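# Lay the boxed lamp flat, face up, on the stand

## Task

Place the fragile lamp box lying flat on the display stand with its front side pointing upward, so that the entire box rests on the stand's top surface; it may lean against the raised edge lip but must not be perched on it, and must touch nothing besides the stand top (and possibly the lip). Then release it and leave it motionless. The task fails if the box is dropped, falls or gets knocked while not held or pressed, is knocked or set down hard while held, ever touches the table or the stand's side below the top board, or if the robot at the end still grips the box or any other loose item or still bears much of the box's weight. Open the gripper and withdraw when finished. Knocking or placing anything off the table also fails.

## Robot and tools

Robot: one arm (a Trossen WXAI-type follower) with six revolute joints and a two-finger parallel gripper. Joint order everywhere: waist, shoulder, elbow, wrist pitch, wrist yaw, wrist roll, then the gripper. Loose objects may occasionally be nudged by an outside push.

Frame: the scene frame has its origin on the table top under the arm base, +z up, +y to the left when facing along +x. The base itself may be slightly tilted. end_effector_position (metres) is the point midway between the finger pads, some 3-4 cm short of the fingertips; its printed value gets less reliable at long reach. end_effector_quat_wxyz gives orientation; velocities are m/s and rad/s. In the gripper's own axes the fingers point along +x and close along y.

execute_actions takes {"actions": [...]} with zero or one entry, plus optional "pictures" (true/false). An empty list just reports state (with pictures). An action entry is {"rows": [...], "steps": n}: n from 9 to 15 (default 15), each step 1/30 s. Rows hold up to 15 entries, one row per control step; if fewer rows than steps, the last row repeats. A wait entry is {"steps": n} with n up to 300 and no rows; it sends nothing new and counts from the last result, including your reply time.

Each row is a single list of 7 numbers in [-1, 1] for the one arm. The first six are joint offsets, not poses: each is measured from the joint angles printed in the most recent result that lists them (before any such result, or for later calls in the same reply, from where the arm is when the action begins), never from the previous row. Scale: 1.0 equals 0.9615 rad for waist, shoulder and elbow, 1.713 rad for wrist pitch, 1.767 for wrist yaw, 1.728 for wrist roll. Stated joint ranges (rad): waist -3.054..3.054, shoulder 0.000..3.142, elbow 0.000..2.356, wrist pitch -1.571..1.571, wrist yaw -1.571..1.571, wrist roll -3.142..3.142; true ends may differ by 0.010. A request more than 0.010 rad beyond a range end is refused entirely; requests past the real end are clipped and may produce a "joint sent to its limit" line (possibly about an earlier action). Sending all zeros is not a pause: it pulls the arm back to the reference angles.

The seventh number is the gripper opening, absolute: +1 fully open (pad gap 0.088 m), empty fingers touch near -0.80, values below that change nothing. Closing fully takes at least about 0.5 s. To hold something, keep commanding an opening well under grip_measured (the measured opening on the same scale); the larger the difference, the stronger the squeeze, up to roughly 34 N per pad. Readings may be off by about 1 mm consistently. Snapping shut quickly can squeeze harder than intended.

Motion limits: each joint's target stays within a fixed lead of its measured angle (0.211 rad for the first three, 0.213 pitch, 0.267 yaw, 0.228 roll), and targets that would move the gripper more than 70 mm away from its measured spot are scaled back, so big moves take several calls. Friction can leave joints short of the goal, especially at long reach; small turns may not happen. Check the Joint positions line after moves.

Results: Joint positions and Joint velocities (rad, rad/s, then pad gap in m). Joint torques are total drive outputs, noisy, offset, nonzero in free air. Results are captured 9 steps before the action ends; those steps run while you think. The arm keeps heading toward your last row's target until it settles or a step is HELD. HELD marks steps where your row was partly not sent; "joint command not followed" means the clearance check altered targets (mounts count as part of the arm). A torque reaching a load limit (waist 17.8, shoulder 22, elbow 22, wrist pitch 5.8, wrist yaw 5.78, wrist roll 5.42 N m, held weight included) causes a TORQUE FAULT: 10 s halt and the rest of the call dropped. Holding loads heats motors: MOTOR HOT from 50 °C, OVER-TEMPERATURE FAULT at 95 °C, and power loss if cooling fails.

Other tools: zoom_image {"camera": one of cam_high, cam_low, cam_wrist, "region": [x0, y0, x1, y1]} magnifies part of that camera's latest 504x504 image (region at most 504x504, origin top-left). show_instructions shows the reference pages. read_manual {"section": "licences"} returns URDF licence text. finished_scene {"scene": n} ends scene n and grades it; irreversible.

Cameras: cam_high and cam_low are fixed; cam_wrist rides on the hand. Calibration (pinhole plus radial distortion, OpenCV conventions, T_world_to_cam) is given but may be off by a couple of degrees and several millimetres.

Cautions: lower the box gently and only over the stand top; never let it contact the table or the stand's side; no releasing from height; no slams or hard pushes; nothing off the table. Finish by opening the fingers and moving the hand away so the box bears its own weight.

Each tool is called after "Emit:" in YAML: its name, and indented under it one key for each argument.

Reference images:

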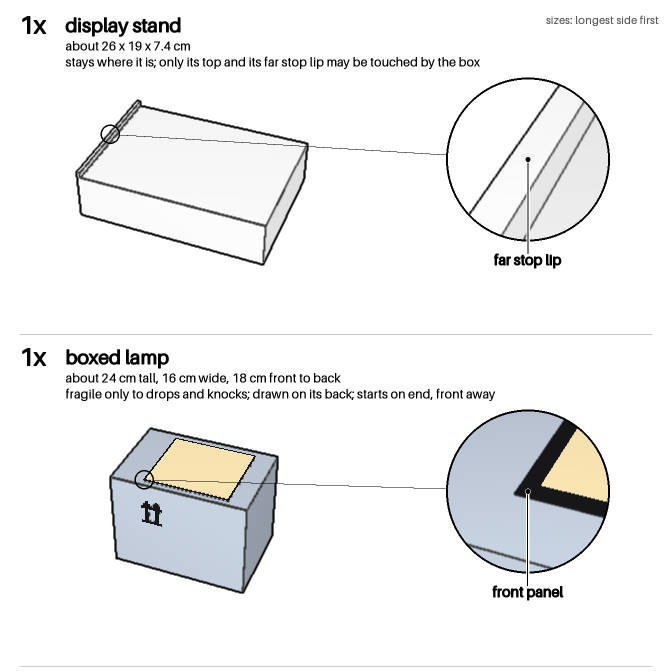

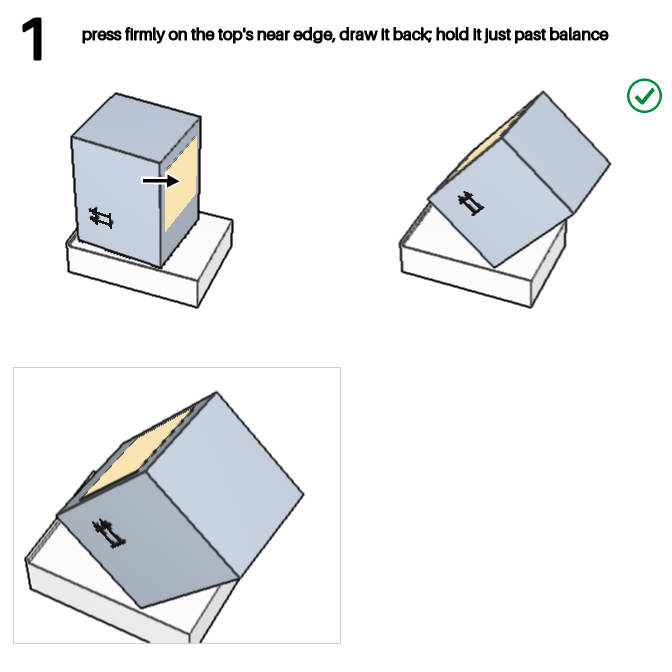

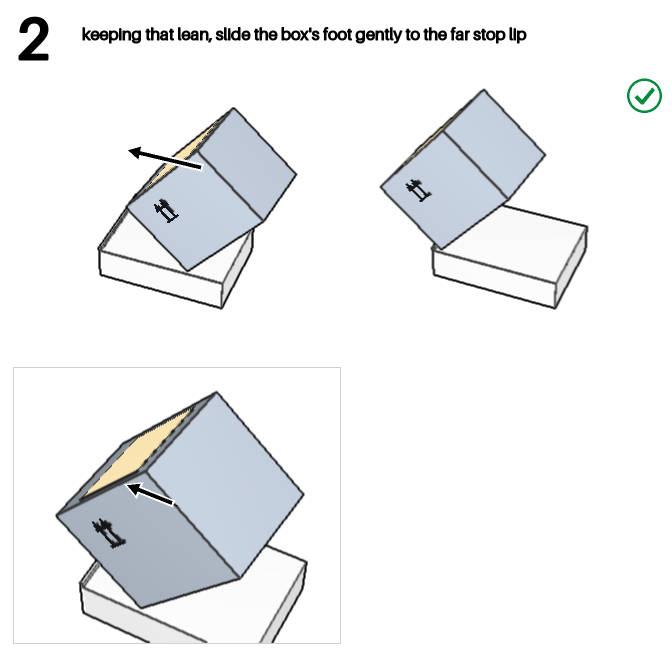

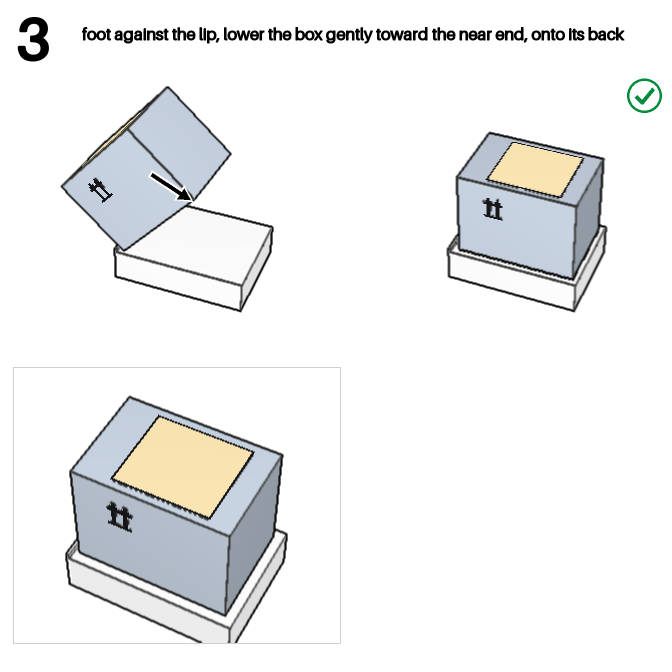

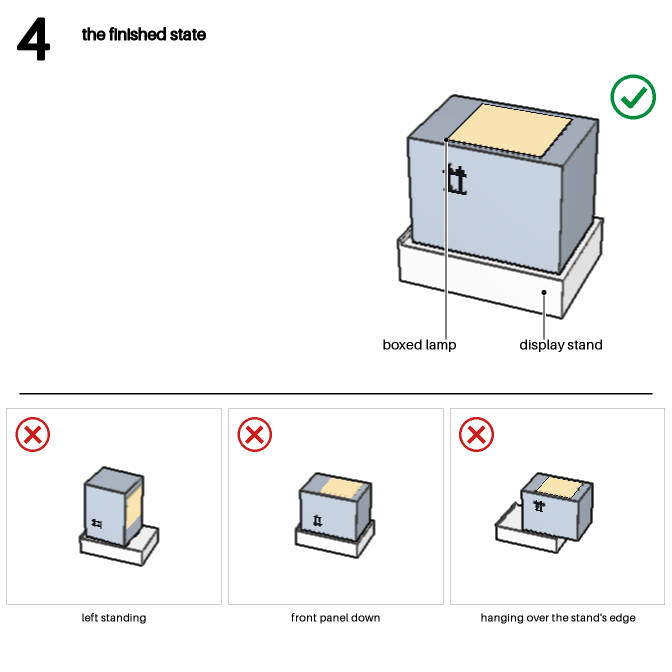

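## Session

Emit:
execute_actions:
  actions: []

Scene clock: 0.00 s of 4970.00 s.
end_effector_position=(+0.0883, +0.1921, +0.3256) grip_measured=+0.846 end_effector_quat_wxyz=(-0.336, +0.626, -0.377, -0.594) end_effector_velocity=(-0.001, -0.000, -0.000) end_effector_angular_velocity=(+0.002, +0.012, -0.002)
Joint positions: [ 1.971  1.624  1.076 -1.526  0.593  0.095  0.08 ]
Joint velocities: [-0.002 -0.007 -0.002  0.007 -0.007 -0.007 -0.   ]
Joint torques (N m, as the arm reports them, + toward a larger angle): no reading
Motor temperatures (°C, as the motors report them): [28 26 24 25 25 25]
Heat: hottest waist 28 °C (+0.0 °C/min).

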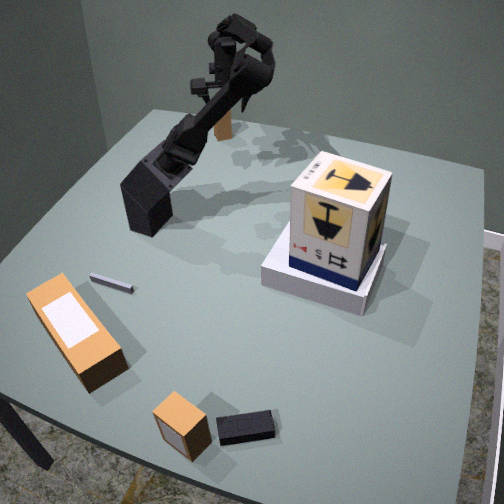

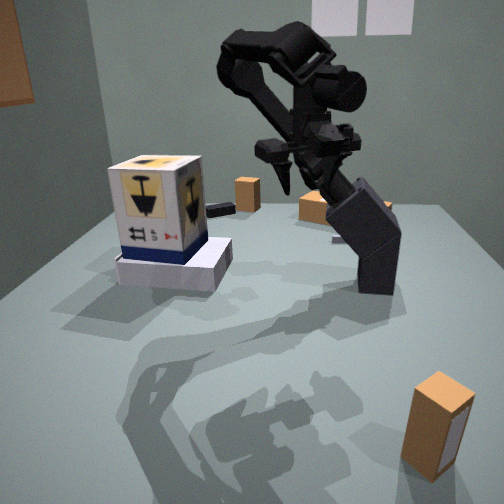

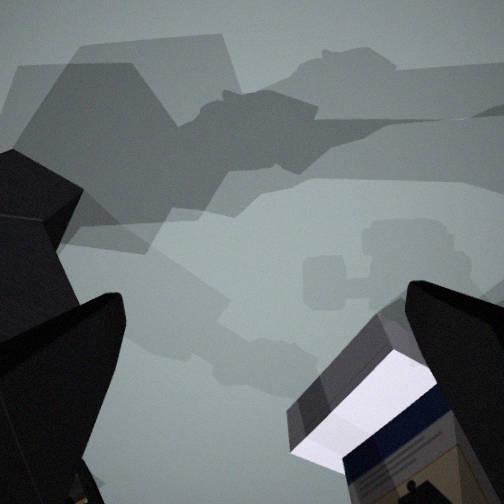

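Emit:
zoom_image:
  camera: "cam_high"
  region: [240, 140, 420, 320]

Emit:
zoom_image:
  camera: "cam_low"
  region: [90, 140, 250, 300]

Region (240, 140, 420, 320) of cam_high's 504x504 image, scaled by 2.800, with more detail than that image has.

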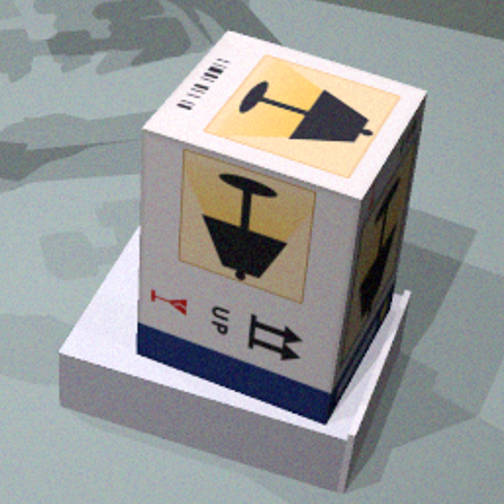

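Region (90, 140, 250, 300) of cam_low's 504x504 image, scaled by 3.150, with more detail than that image has.

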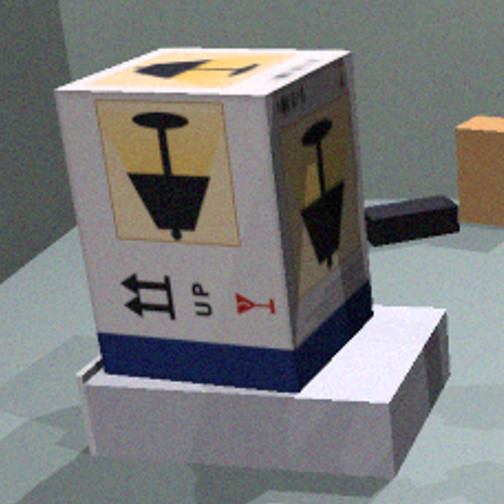

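Emit:
execute_actions:
  actions:
    - {"rows":[[-0.1,-0.1,0.05,0.03,-0.04,0.1,0.7],[-0.3,-0.3,0.13,0.09,-0.12,0.3,0.7],[-0.9,-0.832,0.37,0.254,-0.336,0.9,0.7]],"steps":15}

Emit:
execute_actions:
  actions:
    - {"steps":25}

Scene clock: 8.57 s of 4970.00 s.
end_effector_position=(+0.1188, +0.2430, +0.3668) grip_measured=+0.717 end_effector_quat_wxyz=(+0.469, -0.272, +0.613, +0.574) end_effector_velocity=(+0.377, +0.298, +0.388) end_effector_angular_velocity=(+1.143, +2.266, -3.602)
Joint positions: [ 1.743  1.421  1.24  -1.306  0.322  0.363  0.074]
Joint velocities: [-1.101 -1.121  1.136  1.048 -1.297  1.106 -0.009]
Joint torques (N m, as the arm reports them, + toward a larger angle): [ 4.25 -2.12  4.23  0.25 -0.57  0.2 ]
Motor temperatures (°C, as the motors report them): [28 27 25 25 25 25]
Heat: hottest waist 28 °C (+0.0 °C/min).
Steps of this call (steps 1 to 90: nothing new was sent; then 5.37 s passed at rest; steps 91 to 96: the first 6 steps of this action). Readings (joint positions):
91: [1.963 1.613 1.079 -1.519 0.580 0.123]
92: [1.927 1.581 1.090 -1.486 0.528 0.182]
94: [1.824 1.501 1.156 -1.393 0.414 0.282]
96: the state above

Scene clock: 9.40 s of 4970.00 s.
end_effector_position=(+0.3270, +0.1588, +0.4629) grip_measured=+0.700 end_effector_quat_wxyz=(+0.416, +0.568, +0.709, +0.037) end_effector_velocity=(+0.000, -0.001, -0.002) end_effector_angular_velocity=(-0.011, +0.331, -0.213)
Joint positions: [ 1.109  0.826  1.435 -1.092  0.006  1.608  0.073]
Joint velocities: [-0.012  0.002  0.002 -0.007 -0.007  0.388 -0.   ]
Joint torques (N m, as the arm reports them, + toward a larger angle): [ 0.31 -1.87  4.4   1.17 -0.66  0.1 ]
Motor temperatures (°C, as the motors report them): [28 27 25 25 25 25]
Heat: hottest waist 28 °C (+0.0 °C/min).
Kept back: nothing.
Steps of this call (steps 1 to 9: the last 9 steps of your previous action; steps 10 to 25: the robot went on to your last target). Readings (joint positions):
1: [1.707 1.384 1.274 -1.271 0.279 0.400]
2: [1.671 1.348 1.303 -1.236 0.232 0.439]
4: [1.592 1.274 1.347 -1.180 0.149 0.523]
8: [1.414 1.105 1.396 -1.121 0.060 0.708]
25: the state above

Emit:
execute_actions:
  actions:
    - {"rows":[[-0.8,0,0,0,0,0.6,0.7]],"steps":15}

Scene clock: 9.93 s of 4970.00 s.
end_effector_position=(+0.3661, +0.1227, +0.4245) grip_measured=+0.700 end_effector_quat_wxyz=(+0.341, +0.682, +0.608, -0.222) end_effector_velocity=(+0.184, -0.244, -0.189) end_effector_angular_velocity=(-0.897, +1.391, -2.665)
Joint positions: [ 0.776  0.826  1.435 -1.091 -0.001  2.005  0.073]
Joint velocities: [-1.78   0.002  0.002 -0.007  0.007  1.883 -0.   ]
Joint torques (N m, as the arm reports them, + toward a larger angle): [ 0.27 -3.26  5.75  0.92 -0.14  0.22]
Motor temperatures (°C, as the motors report them): [28 27 25 25 25 25]
Heat: hottest waist 28 °C (+0.0 °C/min).
Steps of this call (steps 1 to 10: the robot went on to your last target; steps 11 to 16: the first 6 steps of this action). Readings (joint positions):
11: [1.078 0.826 1.435 -1.091 -0.007 1.685]
12: [1.015 0.826 1.435 -1.091 -0.005 1.754]
14: [0.895 0.826 1.435 -1.091 -0.001 1.880]
16: the state above

Emit:
execute_actions:
  actions:
    - {"rows":[[-0.9,0,0,0,0,0.651,0.7]],"steps":15}

Emit:
execute_actions:
  actions:
    - {"steps":20}
  pictures: true

Scene clock: 10.43 s of 4970.00 s.
end_effector_position=(+0.4076, -0.0069, +0.3757) grip_measured=+0.700 end_effector_quat_wxyz=(+0.056, +0.818, +0.104, -0.562) end_effector_velocity=(+0.002, -0.303, -0.034) end_effector_angular_velocity=(-0.358, +0.320, -2.880)
Joint positions: [ 0.039  0.826  1.435 -1.091 -0.002  2.914  0.073]
Joint velocities: [-1.536 -0.002 -0.002 -0.022 -0.022  1.883  0.   ]
Joint torques (N m, as the arm reports them, + toward a larger angle): [ 0.4  -5.29  6.37  0.73  0.01  0.27]
Motor temperatures (°C, as the motors report them): [28 27 25 25 25 25]
Heat: hottest waist 28 °C (+0.0 °C/min).
Steps of this call (steps 1 to 9: the last 9 steps of your previous action; steps 10 to 15: the first 6 steps of this action). Readings (joint positions):
10: [0.335 0.826 1.435 -1.091 -0.004 2.598]
11: [0.273 0.826 1.435 -1.091 -0.004 2.664]
13: [0.153 0.826 1.435 -1.091 -0.003 2.789]
15: the state above

Scene clock: 11.10 s of 4970.00 s.
end_effector_position=(+0.4070, -0.0320, +0.3741) grip_measured=+0.700 end_effector_quat_wxyz=(-0.022, +0.819, -0.018, -0.573) end_effector_velocity=(-0.003, +0.001, -0.004) end_effector_angular_velocity=(+0.004, +0.017, +0.008)
Joint positions: [-0.087  0.826  1.435 -1.091 -0.002  3.123  0.073]
Joint velocities: [-0.002  0.002 -0.007 -0.007 -0.007 -0.007 -0.   ]
Joint torques (N m, as the arm reports them, + toward a larger angle): [-0.35 -5.52  6.28  0.77  0.08  0.24]
Motor temperatures (°C, as the motors report them): [28 27 25 25 25 25]
Heat: hottest waist 28 °C (+0.0 °C/min).
Kept back: nothing.
Steps of this call (steps 1 to 9: the last 9 steps of your previous action; steps 10 to 20: the robot went on to your last target). Readings (joint positions):
1: [-0.005 0.826 1.435 -1.091 -0.001 2.974]
2: [-0.033 0.826 1.435 -1.091 -0.001 3.021]
4: [-0.063 0.826 1.435 -1.091 -0.002 3.074]
8: [-0.082 0.826 1.435 -1.091 -0.002 3.112]
20: the state above
camera_calibration (this result's frames):
cam_wrist: T_world_to_cam=[[0.084244, 0.995613, 0.04071, -0.0128951], [0.752854, -0.0903609, 0.651956, -0.523709], [0.652774, -0.0242747, -0.757163, 0.0960677], [0, 0, 0, 1]] pos_world=[0.332652, -0.0321523, 0.414699]

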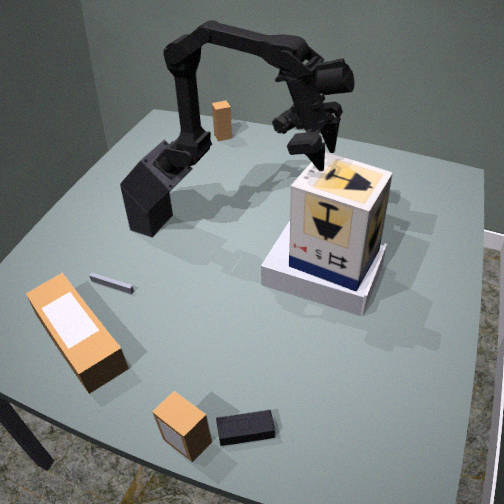

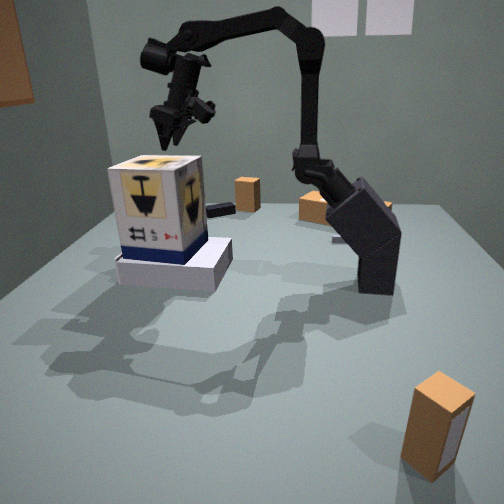

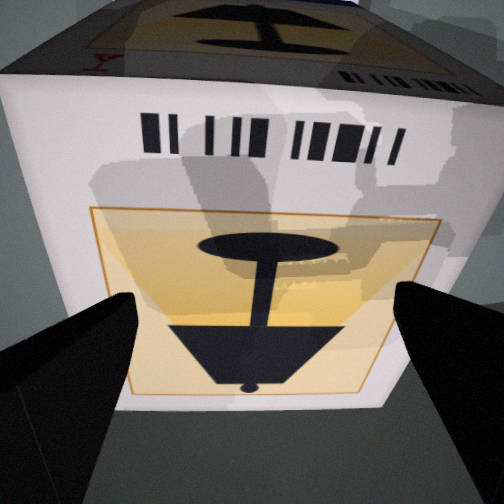

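Emit:
execute_actions:
  actions:
    - {"rows":[[0,-0.015,-0.025,0.006,0,0,0.7],[0,-0.03,-0.05,0.012,0,0,0.7],[0,-0.045,-0.075,0.018,0,0,0.7],[0,-0.06,-0.1,0.024,0,0,0.7],[0,-0.075,-0.125,0.03,0,0,0.7],[0,-0.09,-0.15,0.036,0,0,0.7],[0,-0.1,-0.17,0.044,0,0,0.7],[0,-0.107,-0.185,0.05,0,0,0.7],[0,-0.107,-0.197,0.054,0,0,0.7],[0,-0.107,-0.207,0.058,0,0,0.7],[0,-0.107,-0.215,0.062,0,0,0.7],[0,-0.107,-0.225,0.066,0,0,0.7]],"steps":15}

Emit:
execute_actions:
  actions:
    - {"steps":18}
  pictures: true

Scene clock: 12.17 s of 4970.00 s.
end_effector_position=(+0.3972, -0.0312, +0.3669) grip_measured=+0.700 end_effector_quat_wxyz=(-0.022, +0.821, -0.018, -0.570) end_effector_velocity=(-0.099, +0.011, -0.070) end_effector_angular_velocity=(+0.021, -0.014, -0.001)
Joint positions: [-0.087  0.78   1.36  -1.055 -0.002  3.124  0.073]
Joint velocities: [-0.002 -0.408 -0.667  0.271 -0.022  0.007 -0.   ]
Joint torques (N m, as the arm reports them, + toward a larger angle): [-0.06 -5.72  4.65  0.88  0.    0.  ]
Motor temperatures (°C, as the motors report them): [28 27 25 25 25 25]
Heat: hottest waist 28 °C (+0.0 °C/min).
Steps of this call (steps 1 to 15: the robot went on to your last target; steps 16 to 26: nothing new was sent; steps 27 to 32: the first 6 steps of this action). Readings (joint positions):
27: [-0.087 0.825 1.434 -1.091 -0.002 3.124]
28: [-0.087 0.822 1.428 -1.084 -0.002 3.124]
30: [-0.087 0.805 1.401 -1.069 -0.002 3.124]
32: the state above

Scene clock: 12.77 s of 4970.00 s.
end_effector_position=(+0.3842, -0.0298, +0.3461) grip_measured=+0.700 end_effector_quat_wxyz=(-0.022, +0.820, -0.018, -0.571) end_effector_velocity=(-0.002, -0.000, -0.001) end_effector_angular_velocity=(-0.007, +0.008, +0.006)
Joint positions: [-0.087  0.73   1.232 -0.98  -0.002  3.124  0.073]
Joint velocities: [ 0.002 -0.002 -0.002 -0.007  0.007 -0.007 -0.   ]
Joint torques (N m, as the arm reports them, + toward a larger angle): [-0.07 -5.58  4.76  0.9  -0.03  0.04]
Motor temperatures (°C, as the motors report them): [28 27 25 25 25 25]
Heat: hottest waist 28 °C (+0.0 °C/min).
Kept back: nothing.
Steps of this call (steps 1 to 9: the last 9 steps of your previous action; steps 10 to 18: the robot went on to your last target). Readings (joint positions):
1: [-0.087 0.767 1.338 -1.045 -0.002 3.124]
2: [-0.087 0.755 1.317 -1.036 -0.002 3.124]
4: [-0.087 0.740 1.285 -1.017 -0.002 3.124]
8: [-0.087 0.732 1.244 -0.991 -0.002 3.124]
18: the state above
camera_calibration (this result's frames):
cam_wrist: T_world_to_cam=[[0.0845194, 0.995583, 0.0408881, -0.0121915], [0.750328, -0.0905922, 0.654829, -0.488074], [0.65564, -0.0246663, -0.75467, 0.0877862], [0, 0, 0, 1]] pos_world=[0.30969, -0.0299127, 0.386353]

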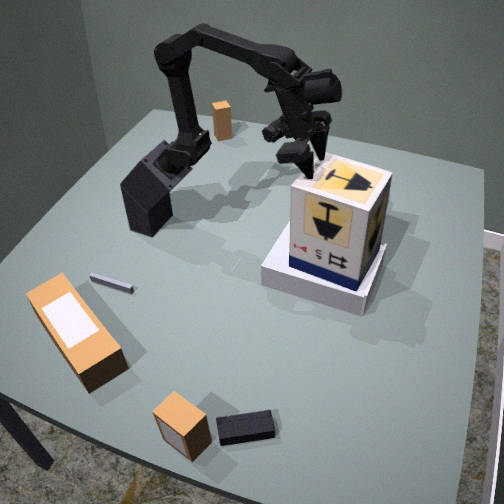

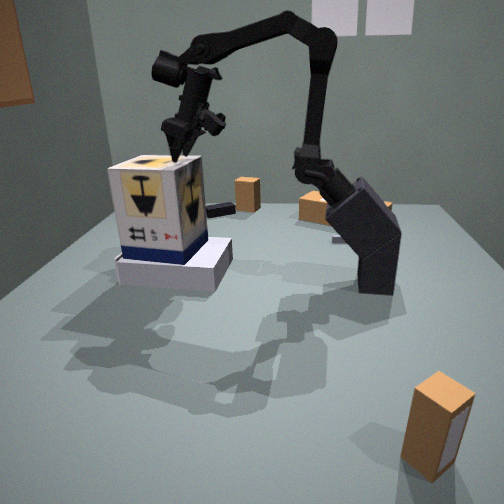

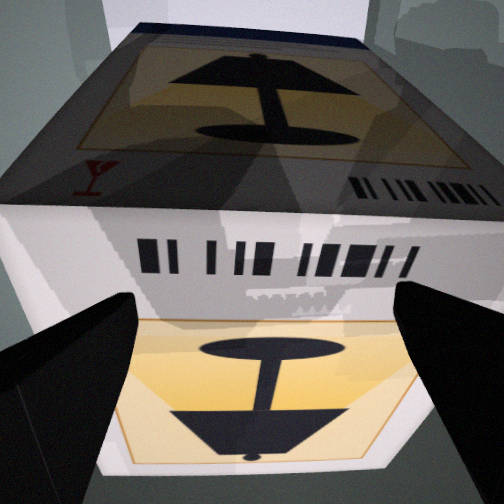

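Emit:
execute_actions:
  actions:
    - {"rows":[[0,0,-0.015,0.003,0,0,0.7],[0,0,-0.02,0.006,0,0,0.7],[0,0,-0.025,0.009,0,0,0.7],[0,0,-0.03,0.012,0,0,0.7],[0,0,-0.035,0.015,0,0,0.7],[0,0,-0.04,0.018,0,0,0.7],[0,0,-0.045,0.02,0,0,0.7],[0,0,-0.05,0.022,0,0,0.7],[0,0,-0.055,0.025,0,0,0.7],[0,0,-0.06,0.028,0,0,0.7],[0,0,-0.065,0.03,0,0,0.7],[0,0,-0.07,0.032,0,0,0.7],[0,0,-0.075,0.034,0,0,0.7]],"steps":15}

Emit:
execute_actions:
  actions:
    - {"steps":18}
  pictures: true

Scene clock: 13.57 s of 4970.00 s.
end_effector_position=(+0.3850, -0.0298, +0.3429) grip_measured=+0.700 end_effector_quat_wxyz=(-0.022, +0.821, -0.018, -0.570) end_effector_velocity=(-0.003, +0.002, -0.035) end_effector_angular_velocity=(+0.004, +0.012, +0.008)
Joint positions: [-0.087  0.73   1.218 -0.963 -0.002  3.124  0.073]
Joint velocities: [-0.002 -0.002 -0.139  0.125 -0.007 -0.007 -0.   ]
Joint torques (N m, as the arm reports them, + toward a larger angle): [-0.1  -4.58  4.79  0.85  0.02  0.01]
Motor temperatures (°C, as the motors report them): [28 27 25 25 25 25]
Heat: hottest waist 28 °C (+0.0 °C/min).
Steps of this call (steps 1 to 15: the robot went on to your last target; steps 16 to 18: nothing new was sent; steps 19 to 24: the first 6 steps of this action). Readings (joint positions):
19: [-0.087 0.730 1.232 -0.980 -0.002 3.124]
20: [-0.087 0.730 1.230 -0.978 -0.002 3.124]
22: [-0.087 0.730 1.226 -0.971 -0.002 3.124]
24: the state above

Scene clock: 14.17 s of 4970.00 s.
end_effector_position=(+0.3851, -0.0301, +0.3384) grip_measured=+0.700 end_effector_quat_wxyz=(-0.021, +0.826, -0.019, -0.563) end_effector_velocity=(-0.002, -0.000, -0.001) end_effector_angular_velocity=(-0.000, +0.007, +0.004)
Joint positions: [-0.087  0.719  1.187 -0.927 -0.     3.123  0.073]
Joint velocities: [-0.007 -0.002 -0.002 -0.007 -0.007 -0.007 -0.   ]
Joint torques (N m, as the arm reports them, + toward a larger angle): [-0.23 -3.67  3.28  1.12 -0.03  0.  ]
Motor temperatures (°C, as the motors report them): [28 27 25 25 25 25]
Heat: hottest waist 28 °C (+0.0 °C/min).
Kept back: nothing.
Steps of this call (steps 1 to 9: the last 9 steps of your previous action; steps 10 to 18: the robot went on to your last target). Readings (joint positions):
1: [-0.087 0.730 1.214 -0.959 -0.002 3.124]
2: [-0.087 0.730 1.209 -0.955 -0.002 3.123]
4: [-0.087 0.728 1.204 -0.949 -0.002 3.123]
8: [-0.087 0.722 1.192 -0.933 -0.001 3.123]
18: the state above
camera_calibration (this result's frames):
cam_wrist: T_world_to_cam=[[0.0846014, 0.995657, 0.0388472, -0.0110344], [0.738031, -0.0888089, 0.668897, -0.483737], [0.669442, -0.0279191, -0.742339, 0.0718758], [0, 0, 0, 1]] pos_world=[0.30983, -0.029967, 0.377355]

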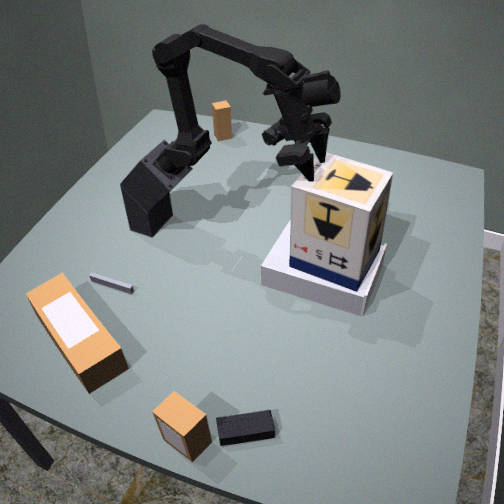

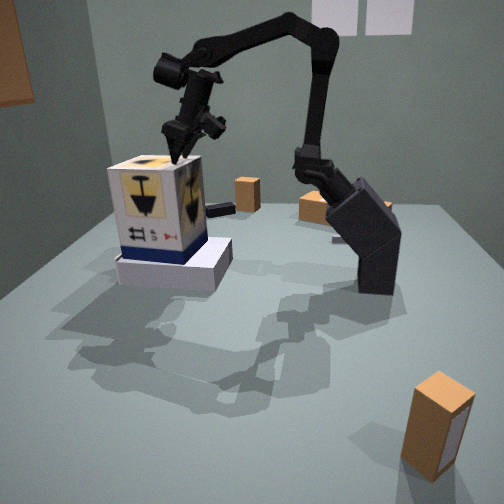

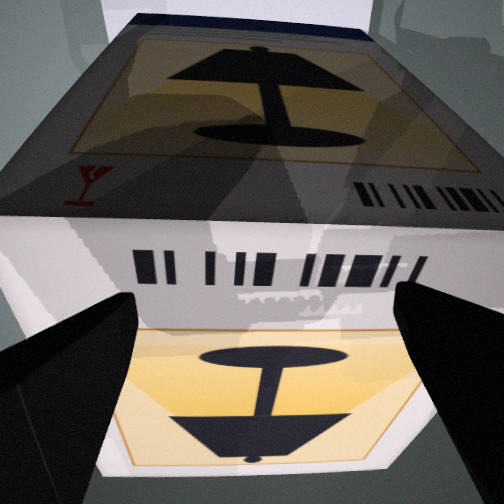

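Emit:
execute_actions:
  actions:
    - {"rows":[[0,0.016,-0.032,0,0,0,0.7],[0,0.021,-0.036,-0.003,0,0,0.7],[0,0.026,-0.04,-0.006,0,0,0.7],[0,0.031,-0.044,-0.009,0,0,0.7],[0,0.038,-0.048,-0.013,0,0,0.7]],"steps":15}

Emit:
execute_actions:
  actions:
    - {"steps":40}

Scene clock: 15.50 s of 4970.00 s.
end_effector_position=(+0.3843, -0.0301, +0.3367) grip_measured=+0.700 end_effector_quat_wxyz=(-0.021, +0.824, -0.019, -0.566) end_effector_velocity=(-0.004, -0.001, -0.006) end_effector_angular_velocity=(-0.003, +0.037, -0.011)
Joint positions: [-0.087  0.72   1.182 -0.927  0.     3.123  0.073]
Joint velocities: [-0.002  0.012 -0.002 -0.022  0.007  0.007 -0.   ]
Joint torques (N m, as the arm reports them, + toward a larger angle): [-0.05 -1.65  1.71 -0.32 -0.06  0.  ]
Motor temperatures (°C, as the motors report them): [28 27 25 25 25 25]
Heat: hottest waist 28 °C (+0.0 °C/min).
Steps of this call (steps 1 to 15: the robot went on to your last target; steps 16 to 34: nothing new was sent; steps 35 to 40: the first 6 steps of this action). Readings (joint positions):
35: [-0.087 0.719 1.186 -0.926 -0.000 3.123]
36: [-0.087 0.719 1.185 -0.926 -0.000 3.123]
38: [-0.087 0.719 1.183 -0.926 0.000 3.123]
40: the state above

Scene clock: 16.83 s of 4970.00 s.
end_effector_position=(+0.3840, -0.0301, +0.3362) grip_measured=+0.699 end_effector_quat_wxyz=(-0.021, +0.823, -0.019, -0.567) end_effector_velocity=(-0.003, +0.001, -0.001) end_effector_angular_velocity=(+0.003, +0.007, +0.008)
Joint positions: [-0.087  0.721  1.182 -0.928  0.001  3.123  0.073]
Joint velocities: [-0.002 -0.007 -0.007 -0.007 -0.007 -0.007 -0.   ]
Joint torques (N m, as the arm reports them, + toward a larger angle): [ 0.13 -1.09  1.44 -0.71 -0.04  0.02]
Motor temperatures (°C, as the motors report them): [28 27 25 25 25 25]
Heat: hottest waist 28 °C (+0.0 °C/min).
Kept back: nothing.
Steps of this call (steps 1 to 9: the last 9 steps of your previous action; steps 10 to 15: the robot went on to your last target; steps 16 to 40: nothing new was sent). Readings (joint positions):
1: [-0.087 0.721 1.182 -0.927 0.001 3.123]
2: [-0.087 0.721 1.182 -0.928 0.001 3.123]
4: [-0.087 0.721 1.182 -0.928 0.001 3.123]
8: [-0.087 0.721 1.182 -0.928 0.001 3.123]
40: the state above
The arm was judged still, so your last target was given up. Only a new action makes it travel on or press farther. Fingers that are still opening or closing keep moving.

Emit:
execute_actions:
  actions:
    - {"rows":[[0,0.027,-0.049,-0.016,0,0,0.7],[0,0.018,-0.056,-0.0195,0,0,0.7],[0,0.009,-0.062,-0.023,0,0,0.7],[0,0,-0.068,-0.0265,0,0,0.7],[0,-0.009,-0.074,-0.03,0,0,0.7],[0,-0.018,-0.081,-0.0335,0,0,0.7],[0,-0.027,-0.087,-0.037,0,0,0.7],[0,-0.037,-0.093,-0.0405,0,0,0.7],[0,-0.046,-0.099,-0.044,0,0,0.7],[0,-0.055,-0.106,-0.0475,0,0,0.7],[0,-0.064,-0.112,-0.051,0,0,0.7],[0,-0.073,-0.118,-0.0545,0,0,0.7],[0,-0.082,-0.124,-0.058,0,0,0.7],[0,-0.091,-0.131,-0.0615,0,0,0.7],[0,-0.1,-0.137,-0.065,0,0,0.7]],"steps":15}

Emit:
execute_actions:
  actions:
    - {"steps":22}
  pictures: true

Scene clock: 17.67 s of 4970.00 s.
end_effector_position=(+0.3785, -0.0297, +0.3363) grip_measured=+0.699 end_effector_quat_wxyz=(-0.020, +0.821, -0.018, -0.570) end_effector_velocity=(-0.087, +0.010, +0.006) end_effector_angular_velocity=(+0.022, +0.133, +0.021)
Joint positions: [-0.087  0.706  1.172 -0.941  0.001  3.121  0.073]
Joint velocities: [ 0.012 -0.232 -0.139 -0.227 -0.007 -0.007 -0.001]
Joint torques (N m, as the arm reports them, + toward a larger angle): [ 0.01 -2.72 -0.26 -1.55 -0.04  0.07]
Motor temperatures (°C, as the motors report them): [28 27 25 26 25 25]
Heat: hottest waist 28 °C (+0.0 °C/min).
Steps of this call (steps 1 to 19: nothing new was sent; steps 20 to 25: the first 6 steps of this action). Readings (joint positions):
20: [-0.087 0.722 1.182 -0.929 0.001 3.123]
21: [-0.087 0.721 1.182 -0.929 0.001 3.123]
23: [-0.087 0.718 1.179 -0.930 0.001 3.121]
25: the state above

Scene clock: 18.40 s of 4970.00 s.
end_effector_position=(+0.3431, -0.0260, +0.3370) grip_measured=+0.697 end_effector_quat_wxyz=(-0.021, +0.809, -0.014, -0.588) end_effector_velocity=(-0.002, +0.001, -0.001) end_effector_angular_velocity=(+0.004, +0.007, +0.008)
Joint positions: [-0.083  0.604  1.103 -1.018 -0.002  3.12   0.073]
Joint velocities: [-0.002 -0.002 -0.002 -0.007 -0.007 -0.007 -0.   ]
Joint torques (N m, as the arm reports them, + toward a larger angle): [-0.19 -1.53  0.02 -0.9   0.09  0.1 ]
Motor temperatures (°C, as the motors report them): [28 27 25 26 25 25]
Heat: hottest waist 28 °C (+0.0 °C/min).
Kept back: nothing.
Steps of this call (steps 1 to 9: the last 9 steps of your previous action; steps 10 to 22: the robot went on to your last target). Readings (joint positions):
1: [-0.086 0.697 1.166 -0.948 0.001 3.121]
2: [-0.085 0.688 1.161 -0.956 0.001 3.121]
4: [-0.085 0.670 1.148 -0.968 -0.000 3.121]
8: [-0.083 0.635 1.125 -0.994 -0.003 3.121]
22: the state above
camera_calibration (this result's frames):
cam_wrist: T_world_to_cam=[[0.0793092, 0.99597, 0.0418759, -0.0107017], [0.776817, -0.0880749, 0.623537, -0.449433], [0.624712, -0.0169223, -0.780672, 0.127573], [0, 0, 0, 1]] pos_world=[0.270279, -0.0267664, 0.380279]

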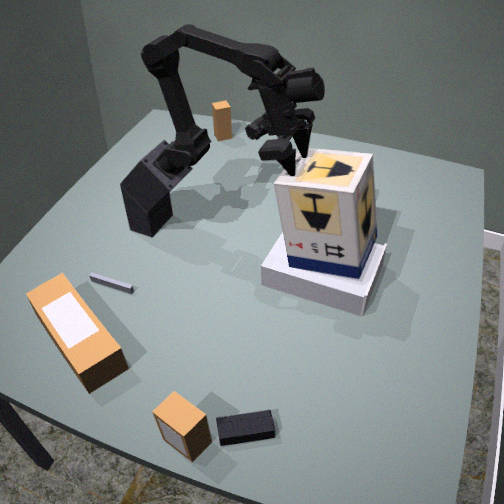

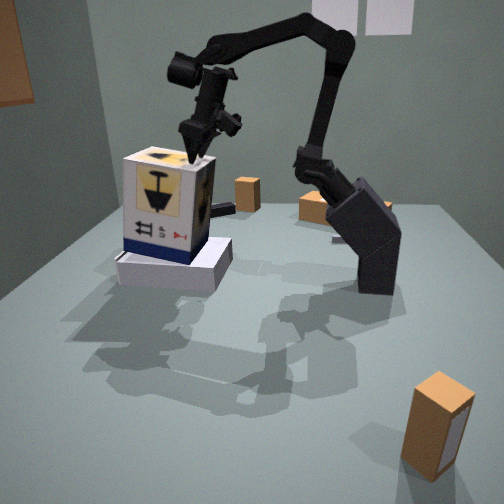

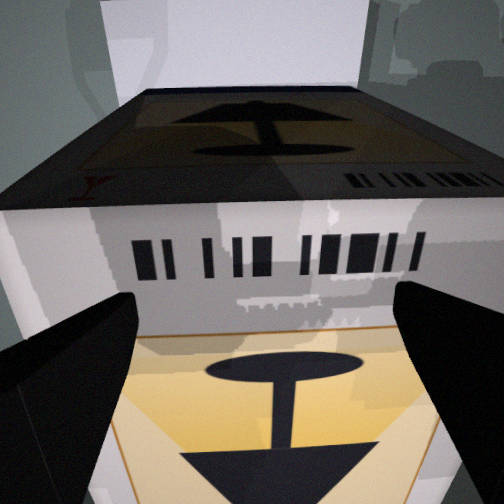

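Emit:
execute_actions:
  actions:
    - {"rows":[[0,0.012,-0.063,-0.015,0,0,0.7],[0,0.002,-0.07,-0.017,0,0,0.7],[0,-0.008,-0.078,-0.019,0,0,0.7],[0,-0.018,-0.086,-0.0216,0,0,0.7],[0,-0.028,-0.093,-0.024,0,0,0.7],[0,-0.038,-0.101,-0.026,0,0,0.7],[0,-0.048,-0.108,-0.0285,0,0,0.7],[0,-0.058,-0.116,-0.031,0,0,0.7],[0,-0.068,-0.124,-0.033,0,0,0.7],[0,-0.078,-0.131,-0.035,0,0,0.7],[0,-0.088,-0.139,-0.0376,0,0,0.7],[0,-0.098,-0.147,-0.04,0,0,0.7],[0,-0.108,-0.154,-0.042,0,0,0.7],[0,-0.118,-0.162,-0.0444,0,0,0.7],[0,-0.128,-0.1695,-0.0467,0,0,0.7]],"steps":15}

Emit:
execute_actions:
  actions:
    - {"steps":22}
  pictures: true

Scene clock: 19.63 s of 4970.00 s.
end_effector_position=(+0.3321, -0.0252, +0.3362) grip_measured=+0.697 end_effector_quat_wxyz=(-0.022, +0.806, -0.014, -0.591) end_effector_velocity=(-0.089, +0.007, -0.008) end_effector_angular_velocity=(+0.009, +0.085, +0.009)
Joint positions: [-0.083  0.568  1.075 -1.036 -0.002  3.12   0.073]
Joint velocities: [-0.002 -0.281 -0.212 -0.154 -0.007 -0.007 -0.   ]
Joint torques (N m, as the arm reports them, + toward a larger angle): [-0.14 -1.22  0.15 -0.62  0.02  0.04]
Motor temperatures (°C, as the motors report them): [28 27 25 26 25 25]
Heat: hottest waist 28 °C (+0.0 °C/min).
Steps of this call (steps 1 to 15: the robot went on to your last target; steps 16 to 31: nothing new was sent; steps 32 to 37: the first 6 steps of this action). Readings (joint positions):
32: [-0.083 0.602 1.102 -1.018 -0.002 3.120]
33: [-0.083 0.599 1.099 -1.018 -0.002 3.120]
35: [-0.083 0.585 1.089 -1.025 -0.002 3.120]
37: the state above

Scene clock: 20.37 s of 4970.00 s.
end_effector_position=(+0.2985, -0.0226, +0.3309) grip_measured=+0.697 end_effector_quat_wxyz=(-0.022, +0.797, -0.013, -0.603) end_effector_velocity=(+0.002, +0.003, +0.003) end_effector_angular_velocity=(+0.016, -0.019, +0.029)
Joint positions: [-0.082  0.459  0.989 -1.088 -0.002  3.12   0.073]
Joint velocities: [ 0.002 -0.007  0.002  0.007 -0.022 -0.022 -0.   ]
Joint torques (N m, as the arm reports them, + toward a larger angle): [-0.1  -0.59  0.27 -0.09  0.    0.03]
Motor temperatures (°C, as the motors report them): [28 27 25 26 25 25]
Heat: hottest waist 28 °C (+0.0 °C/min).
Kept back: nothing.
Steps of this call (steps 1 to 9: the last 9 steps of your previous action; steps 10 to 22: the robot went on to your last target). Readings (joint positions):
1: [-0.083 0.558 1.068 -1.040 -0.002 3.120]
2: [-0.083 0.549 1.061 -1.045 -0.002 3.120]
4: [-0.083 0.530 1.046 -1.054 -0.002 3.120]
8: [-0.083 0.493 1.016 -1.070 -0.002 3.120]
22: the state above
camera_calibration (this result's frames):
cam_wrist: T_world_to_cam=[[0.0795132, 0.995949, 0.0419815, -0.0103444], [0.800743, -0.0888985, 0.592374, -0.407527], [0.593707, -0.0134851, -0.804568, 0.168005], [0, 0, 0, 1]] pos_world=[0.227401, -0.0236605, 0.377014]

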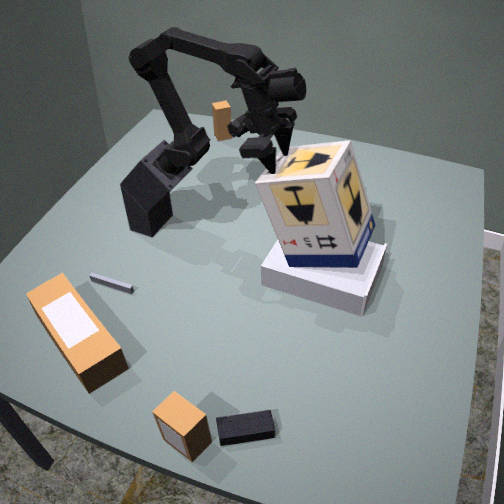

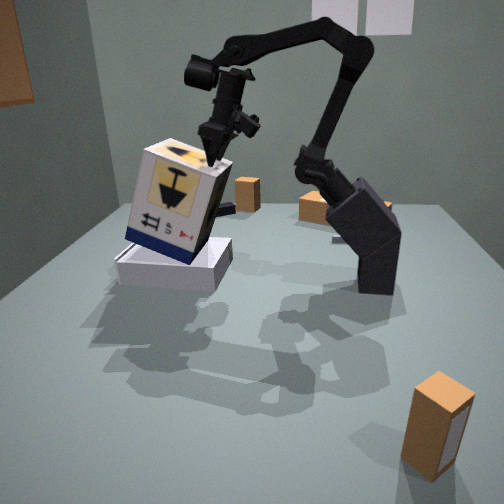

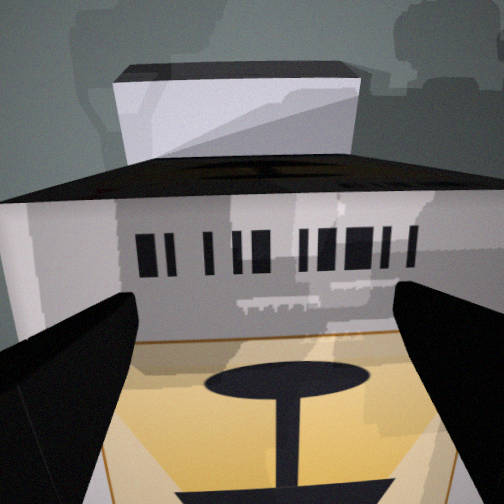

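Emit:
execute_actions:
  actions:
    - {"rows":[[0,0.015,-0.057,-0.008,0,0,0.7],[0,0.007,-0.063,-0.01,0,0,0.7],[0,-0.001,-0.0695,-0.012,0,0,0.7],[0,-0.01,-0.076,-0.014,0,0,0.7],[0,-0.018,-0.082,-0.016,0,0,0.7],[0,-0.026,-0.088,-0.018,0,0,0.7],[0,-0.034,-0.094,-0.0205,0,0,0.7],[0,-0.042,-0.1,-0.0225,0,0,0.7],[0,-0.05,-0.1065,-0.0246,0,0,0.7],[0,-0.058,-0.113,-0.0267,0,0,0.7],[0,-0.066,-0.119,-0.029,0,0,0.7],[0,-0.075,-0.125,-0.031,0,0,0.7],[0,-0.083,-0.131,-0.033,0,0,0.7],[0,-0.091,-0.137,-0.035,0,0,0.7],[0,-0.099,-0.1435,-0.037,0,0,0.7]],"steps":15}

Emit:
execute_actions:
  actions:
    - {"steps":22}
  pictures: true

Scene clock: 21.40 s of 4970.00 s.
end_effector_position=(+0.2893, -0.0220, +0.3288) grip_measured=+0.697 end_effector_quat_wxyz=(-0.022, +0.794, -0.013, -0.608) end_effector_velocity=(-0.076, +0.006, -0.020) end_effector_angular_velocity=(+0.011, +0.104, +0.010)
Joint positions: [-0.082  0.432  0.966 -1.105 -0.002  3.12   0.073]
Joint velocities: [-0.002 -0.222 -0.188 -0.139 -0.007 -0.007 -0.   ]
Joint torques (N m, as the arm reports them, + toward a larger angle): [-0.17 -0.5   0.83  0.12  0.01  0.02]
Motor temperatures (°C, as the motors report them): [28 27 25 26 25 25]
Heat: hottest waist 28 °C (+0.0 °C/min).
Steps of this call (steps 1 to 15: the robot went on to your last target; steps 16 to 25: nothing new was sent; steps 26 to 31: the first 6 steps of this action). Readings (joint positions):
26: [-0.082 0.458 0.988 -1.088 -0.002 3.120]
27: [-0.082 0.456 0.986 -1.089 -0.002 3.120]
29: [-0.082 0.446 0.978 -1.095 -0.002 3.120]
31: the state above

Scene clock: 22.13 s of 4970.00 s.
end_effector_position=(+0.2564, -0.0208, +0.3125) grip_measured=+0.700 end_effector_quat_wxyz=(-0.020, +0.772, -0.016, -0.635) end_effector_velocity=(-0.005, +0.002, -0.000) end_effector_angular_velocity=(+0.009, +0.016, +0.011)
Joint positions: [-0.085  0.354  0.873 -1.157  0.006  3.12   0.073]
Joint velocities: [ 0.002 -0.007 -0.002 -0.022 -0.007 -0.007 -0.   ]
Joint torques (N m, as the arm reports them, + toward a larger angle): [ 0.16 -1.29  3.58  0.86 -0.31  0.02]
Motor temperatures (°C, as the motors report them): [28 27 25 26 25 25]
Heat: hottest waist 28 °C (+0.0 °C/min).
Kept back: nothing.
Steps of this call (steps 1 to 9: the last 9 steps of your previous action; steps 10 to 22: the robot went on to your last target). Readings (joint positions):
1: [-0.082 0.424 0.960 -1.109 -0.002 3.120]
2: [-0.082 0.417 0.954 -1.113 -0.002 3.120]
4: [-0.082 0.402 0.941 -1.122 -0.002 3.120]
8: [-0.082 0.373 0.915 -1.141 -0.002 3.120]
22: the state above
camera_calibration (this result's frames):
cam_wrist: T_world_to_cam=[[0.0839031, 0.995973, 0.0315836, -0.00590606], [0.845938, -0.0879433, 0.52598, -0.353538], [0.52664, -0.0174136, -0.84991, 0.209462], [0, 0, 0, 1]] pos_world=[0.189256, -0.0215615, 0.364165]

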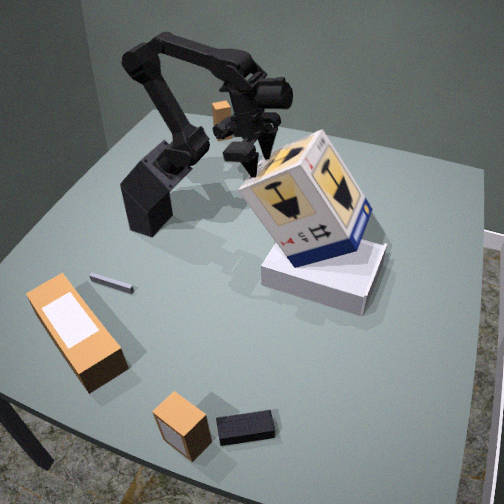

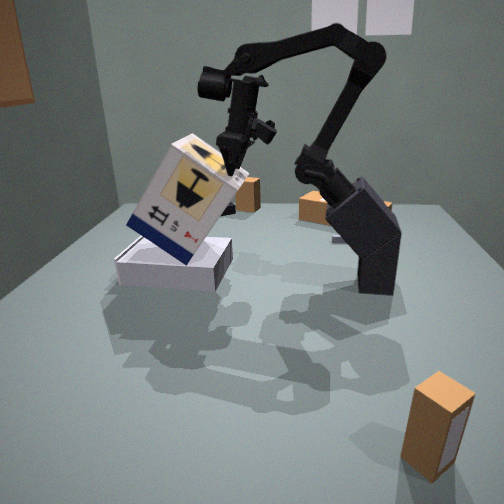

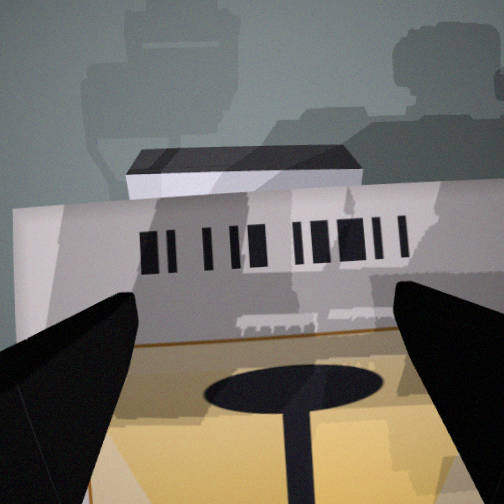

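Emit:
execute_actions:
  actions:
    - {"rows":[[0,0.019,-0.019,0.008,0,0,0.7],[0,0.028,-0.015,0.0135,0,0,0.7],[0,0.036,-0.011,0.019,0,0,0.7],[0,0.045,-0.007,0.024,0,0,0.7],[0,0.054,-0.003,0.029,0,0,0.7],[0,0.063,0.001,0.0345,0,0,0.7],[0,0.071,0.005,0.04,0,0,0.7],[0,0.08,0.009,0.045,0,0,0.7],[0,0.089,0.013,0.05,0,0,0.7],[0,0.098,0.017,0.0555,0,0,0.7],[0,0.106,0.021,0.061,0,0,0.7],[0,0.115,0.025,0.066,0,0,0.7],[0,0.124,0.029,0.071,0,0,0.7],[0,0.133,0.033,0.0765,0,0,0.7],[0,0.1414,0.0374,0.0817,0,0,0.7]],"steps":15}

Emit:
execute_actions:
  actions:
    - {"steps":22}
  pictures: true

Scene clock: 23.37 s of 4970.00 s.
end_effector_position=(+0.2639, -0.0212, +0.3090) grip_measured=+0.700 end_effector_quat_wxyz=(-0.021, +0.774, -0.016, -0.633) end_effector_velocity=(+0.070, -0.001, -0.037) end_effector_angular_velocity=(+0.017, -0.023, +0.009)
Joint positions: [-0.085  0.382  0.872 -1.125  0.005  3.12   0.073]
Joint velocities: [-0.002  0.276 -0.002  0.3   -0.022 -0.007 -0.   ]
Joint torques (N m, as the arm reports them, + toward a larger angle): [-0.11 -1.22  5.89  0.76  0.03  0.03]
Motor temperatures (°C, as the motors report them): [28 27 25 26 25 25]
Heat: hottest waist 28 °C (+0.0 °C/min).
Steps of this call (steps 1 to 15: the robot went on to your last target; steps 16 to 31: nothing new was sent; steps 32 to 37: the first 6 steps of this action). Readings (joint positions):
32: [-0.085 0.355 0.872 -1.157 0.006 3.120]
33: [-0.085 0.357 0.872 -1.157 0.006 3.120]
35: [-0.085 0.365 0.872 -1.145 0.006 3.120]
37: the state above

Scene clock: 24.10 s of 4970.00 s.
end_effector_position=(+0.2925, -0.0231, +0.3020) grip_measured=+0.700 end_effector_quat_wxyz=(-0.020, +0.782, -0.016, -0.623) end_effector_velocity=(+0.000, +0.001, -0.003) end_effector_angular_velocity=(+0.001, +0.007, +0.021)
Joint positions: [-0.085  0.48   0.898 -1.025  0.005  3.12   0.073]
Joint velocities: [-0.002  0.007 -0.007  0.007 -0.007 -0.022 -0.   ]
Joint torques (N m, as the arm reports them, + toward a larger angle): [-0.09 -1.97  7.19  1.08  0.    0.03]
Motor temperatures (°C, as the motors report them): [28 27 25 26 25 25]
Heat: hottest waist 28 °C (+0.0 °C/min).
Kept back: nothing.
Steps of this call (steps 1 to 9: the last 9 steps of your previous action; steps 10 to 22: the robot went on to your last target). Readings (joint positions):
1: [-0.085 0.391 0.872 -1.117 0.004 3.120]
2: [-0.085 0.399 0.872 -1.109 0.005 3.120]
4: [-0.085 0.417 0.873 -1.093 0.005 3.120]
8: [-0.085 0.452 0.882 -1.057 0.005 3.120]
22: the state above
camera_calibration (this result's frames):
cam_wrist: T_world_to_cam=[[0.0834829, 0.995983, 0.0323708, -0.00645447], [0.829051, -0.087441, 0.552293, -0.381767], [0.552905, -0.01927, -0.833021, 0.168627], [0, 0, 0, 1]] pos_world=[0.223809, -0.0237042, 0.351526]

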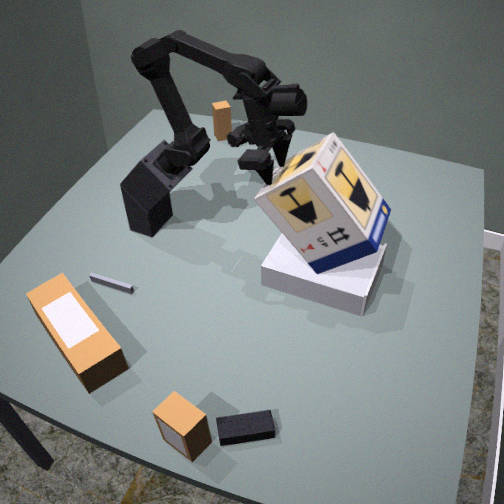

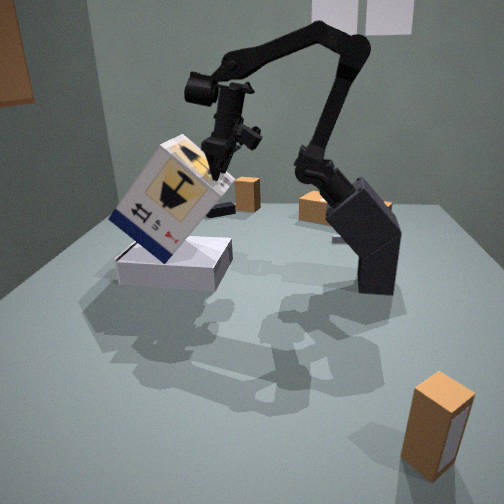

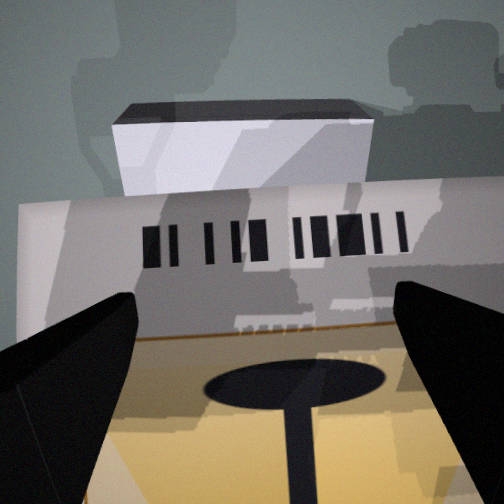

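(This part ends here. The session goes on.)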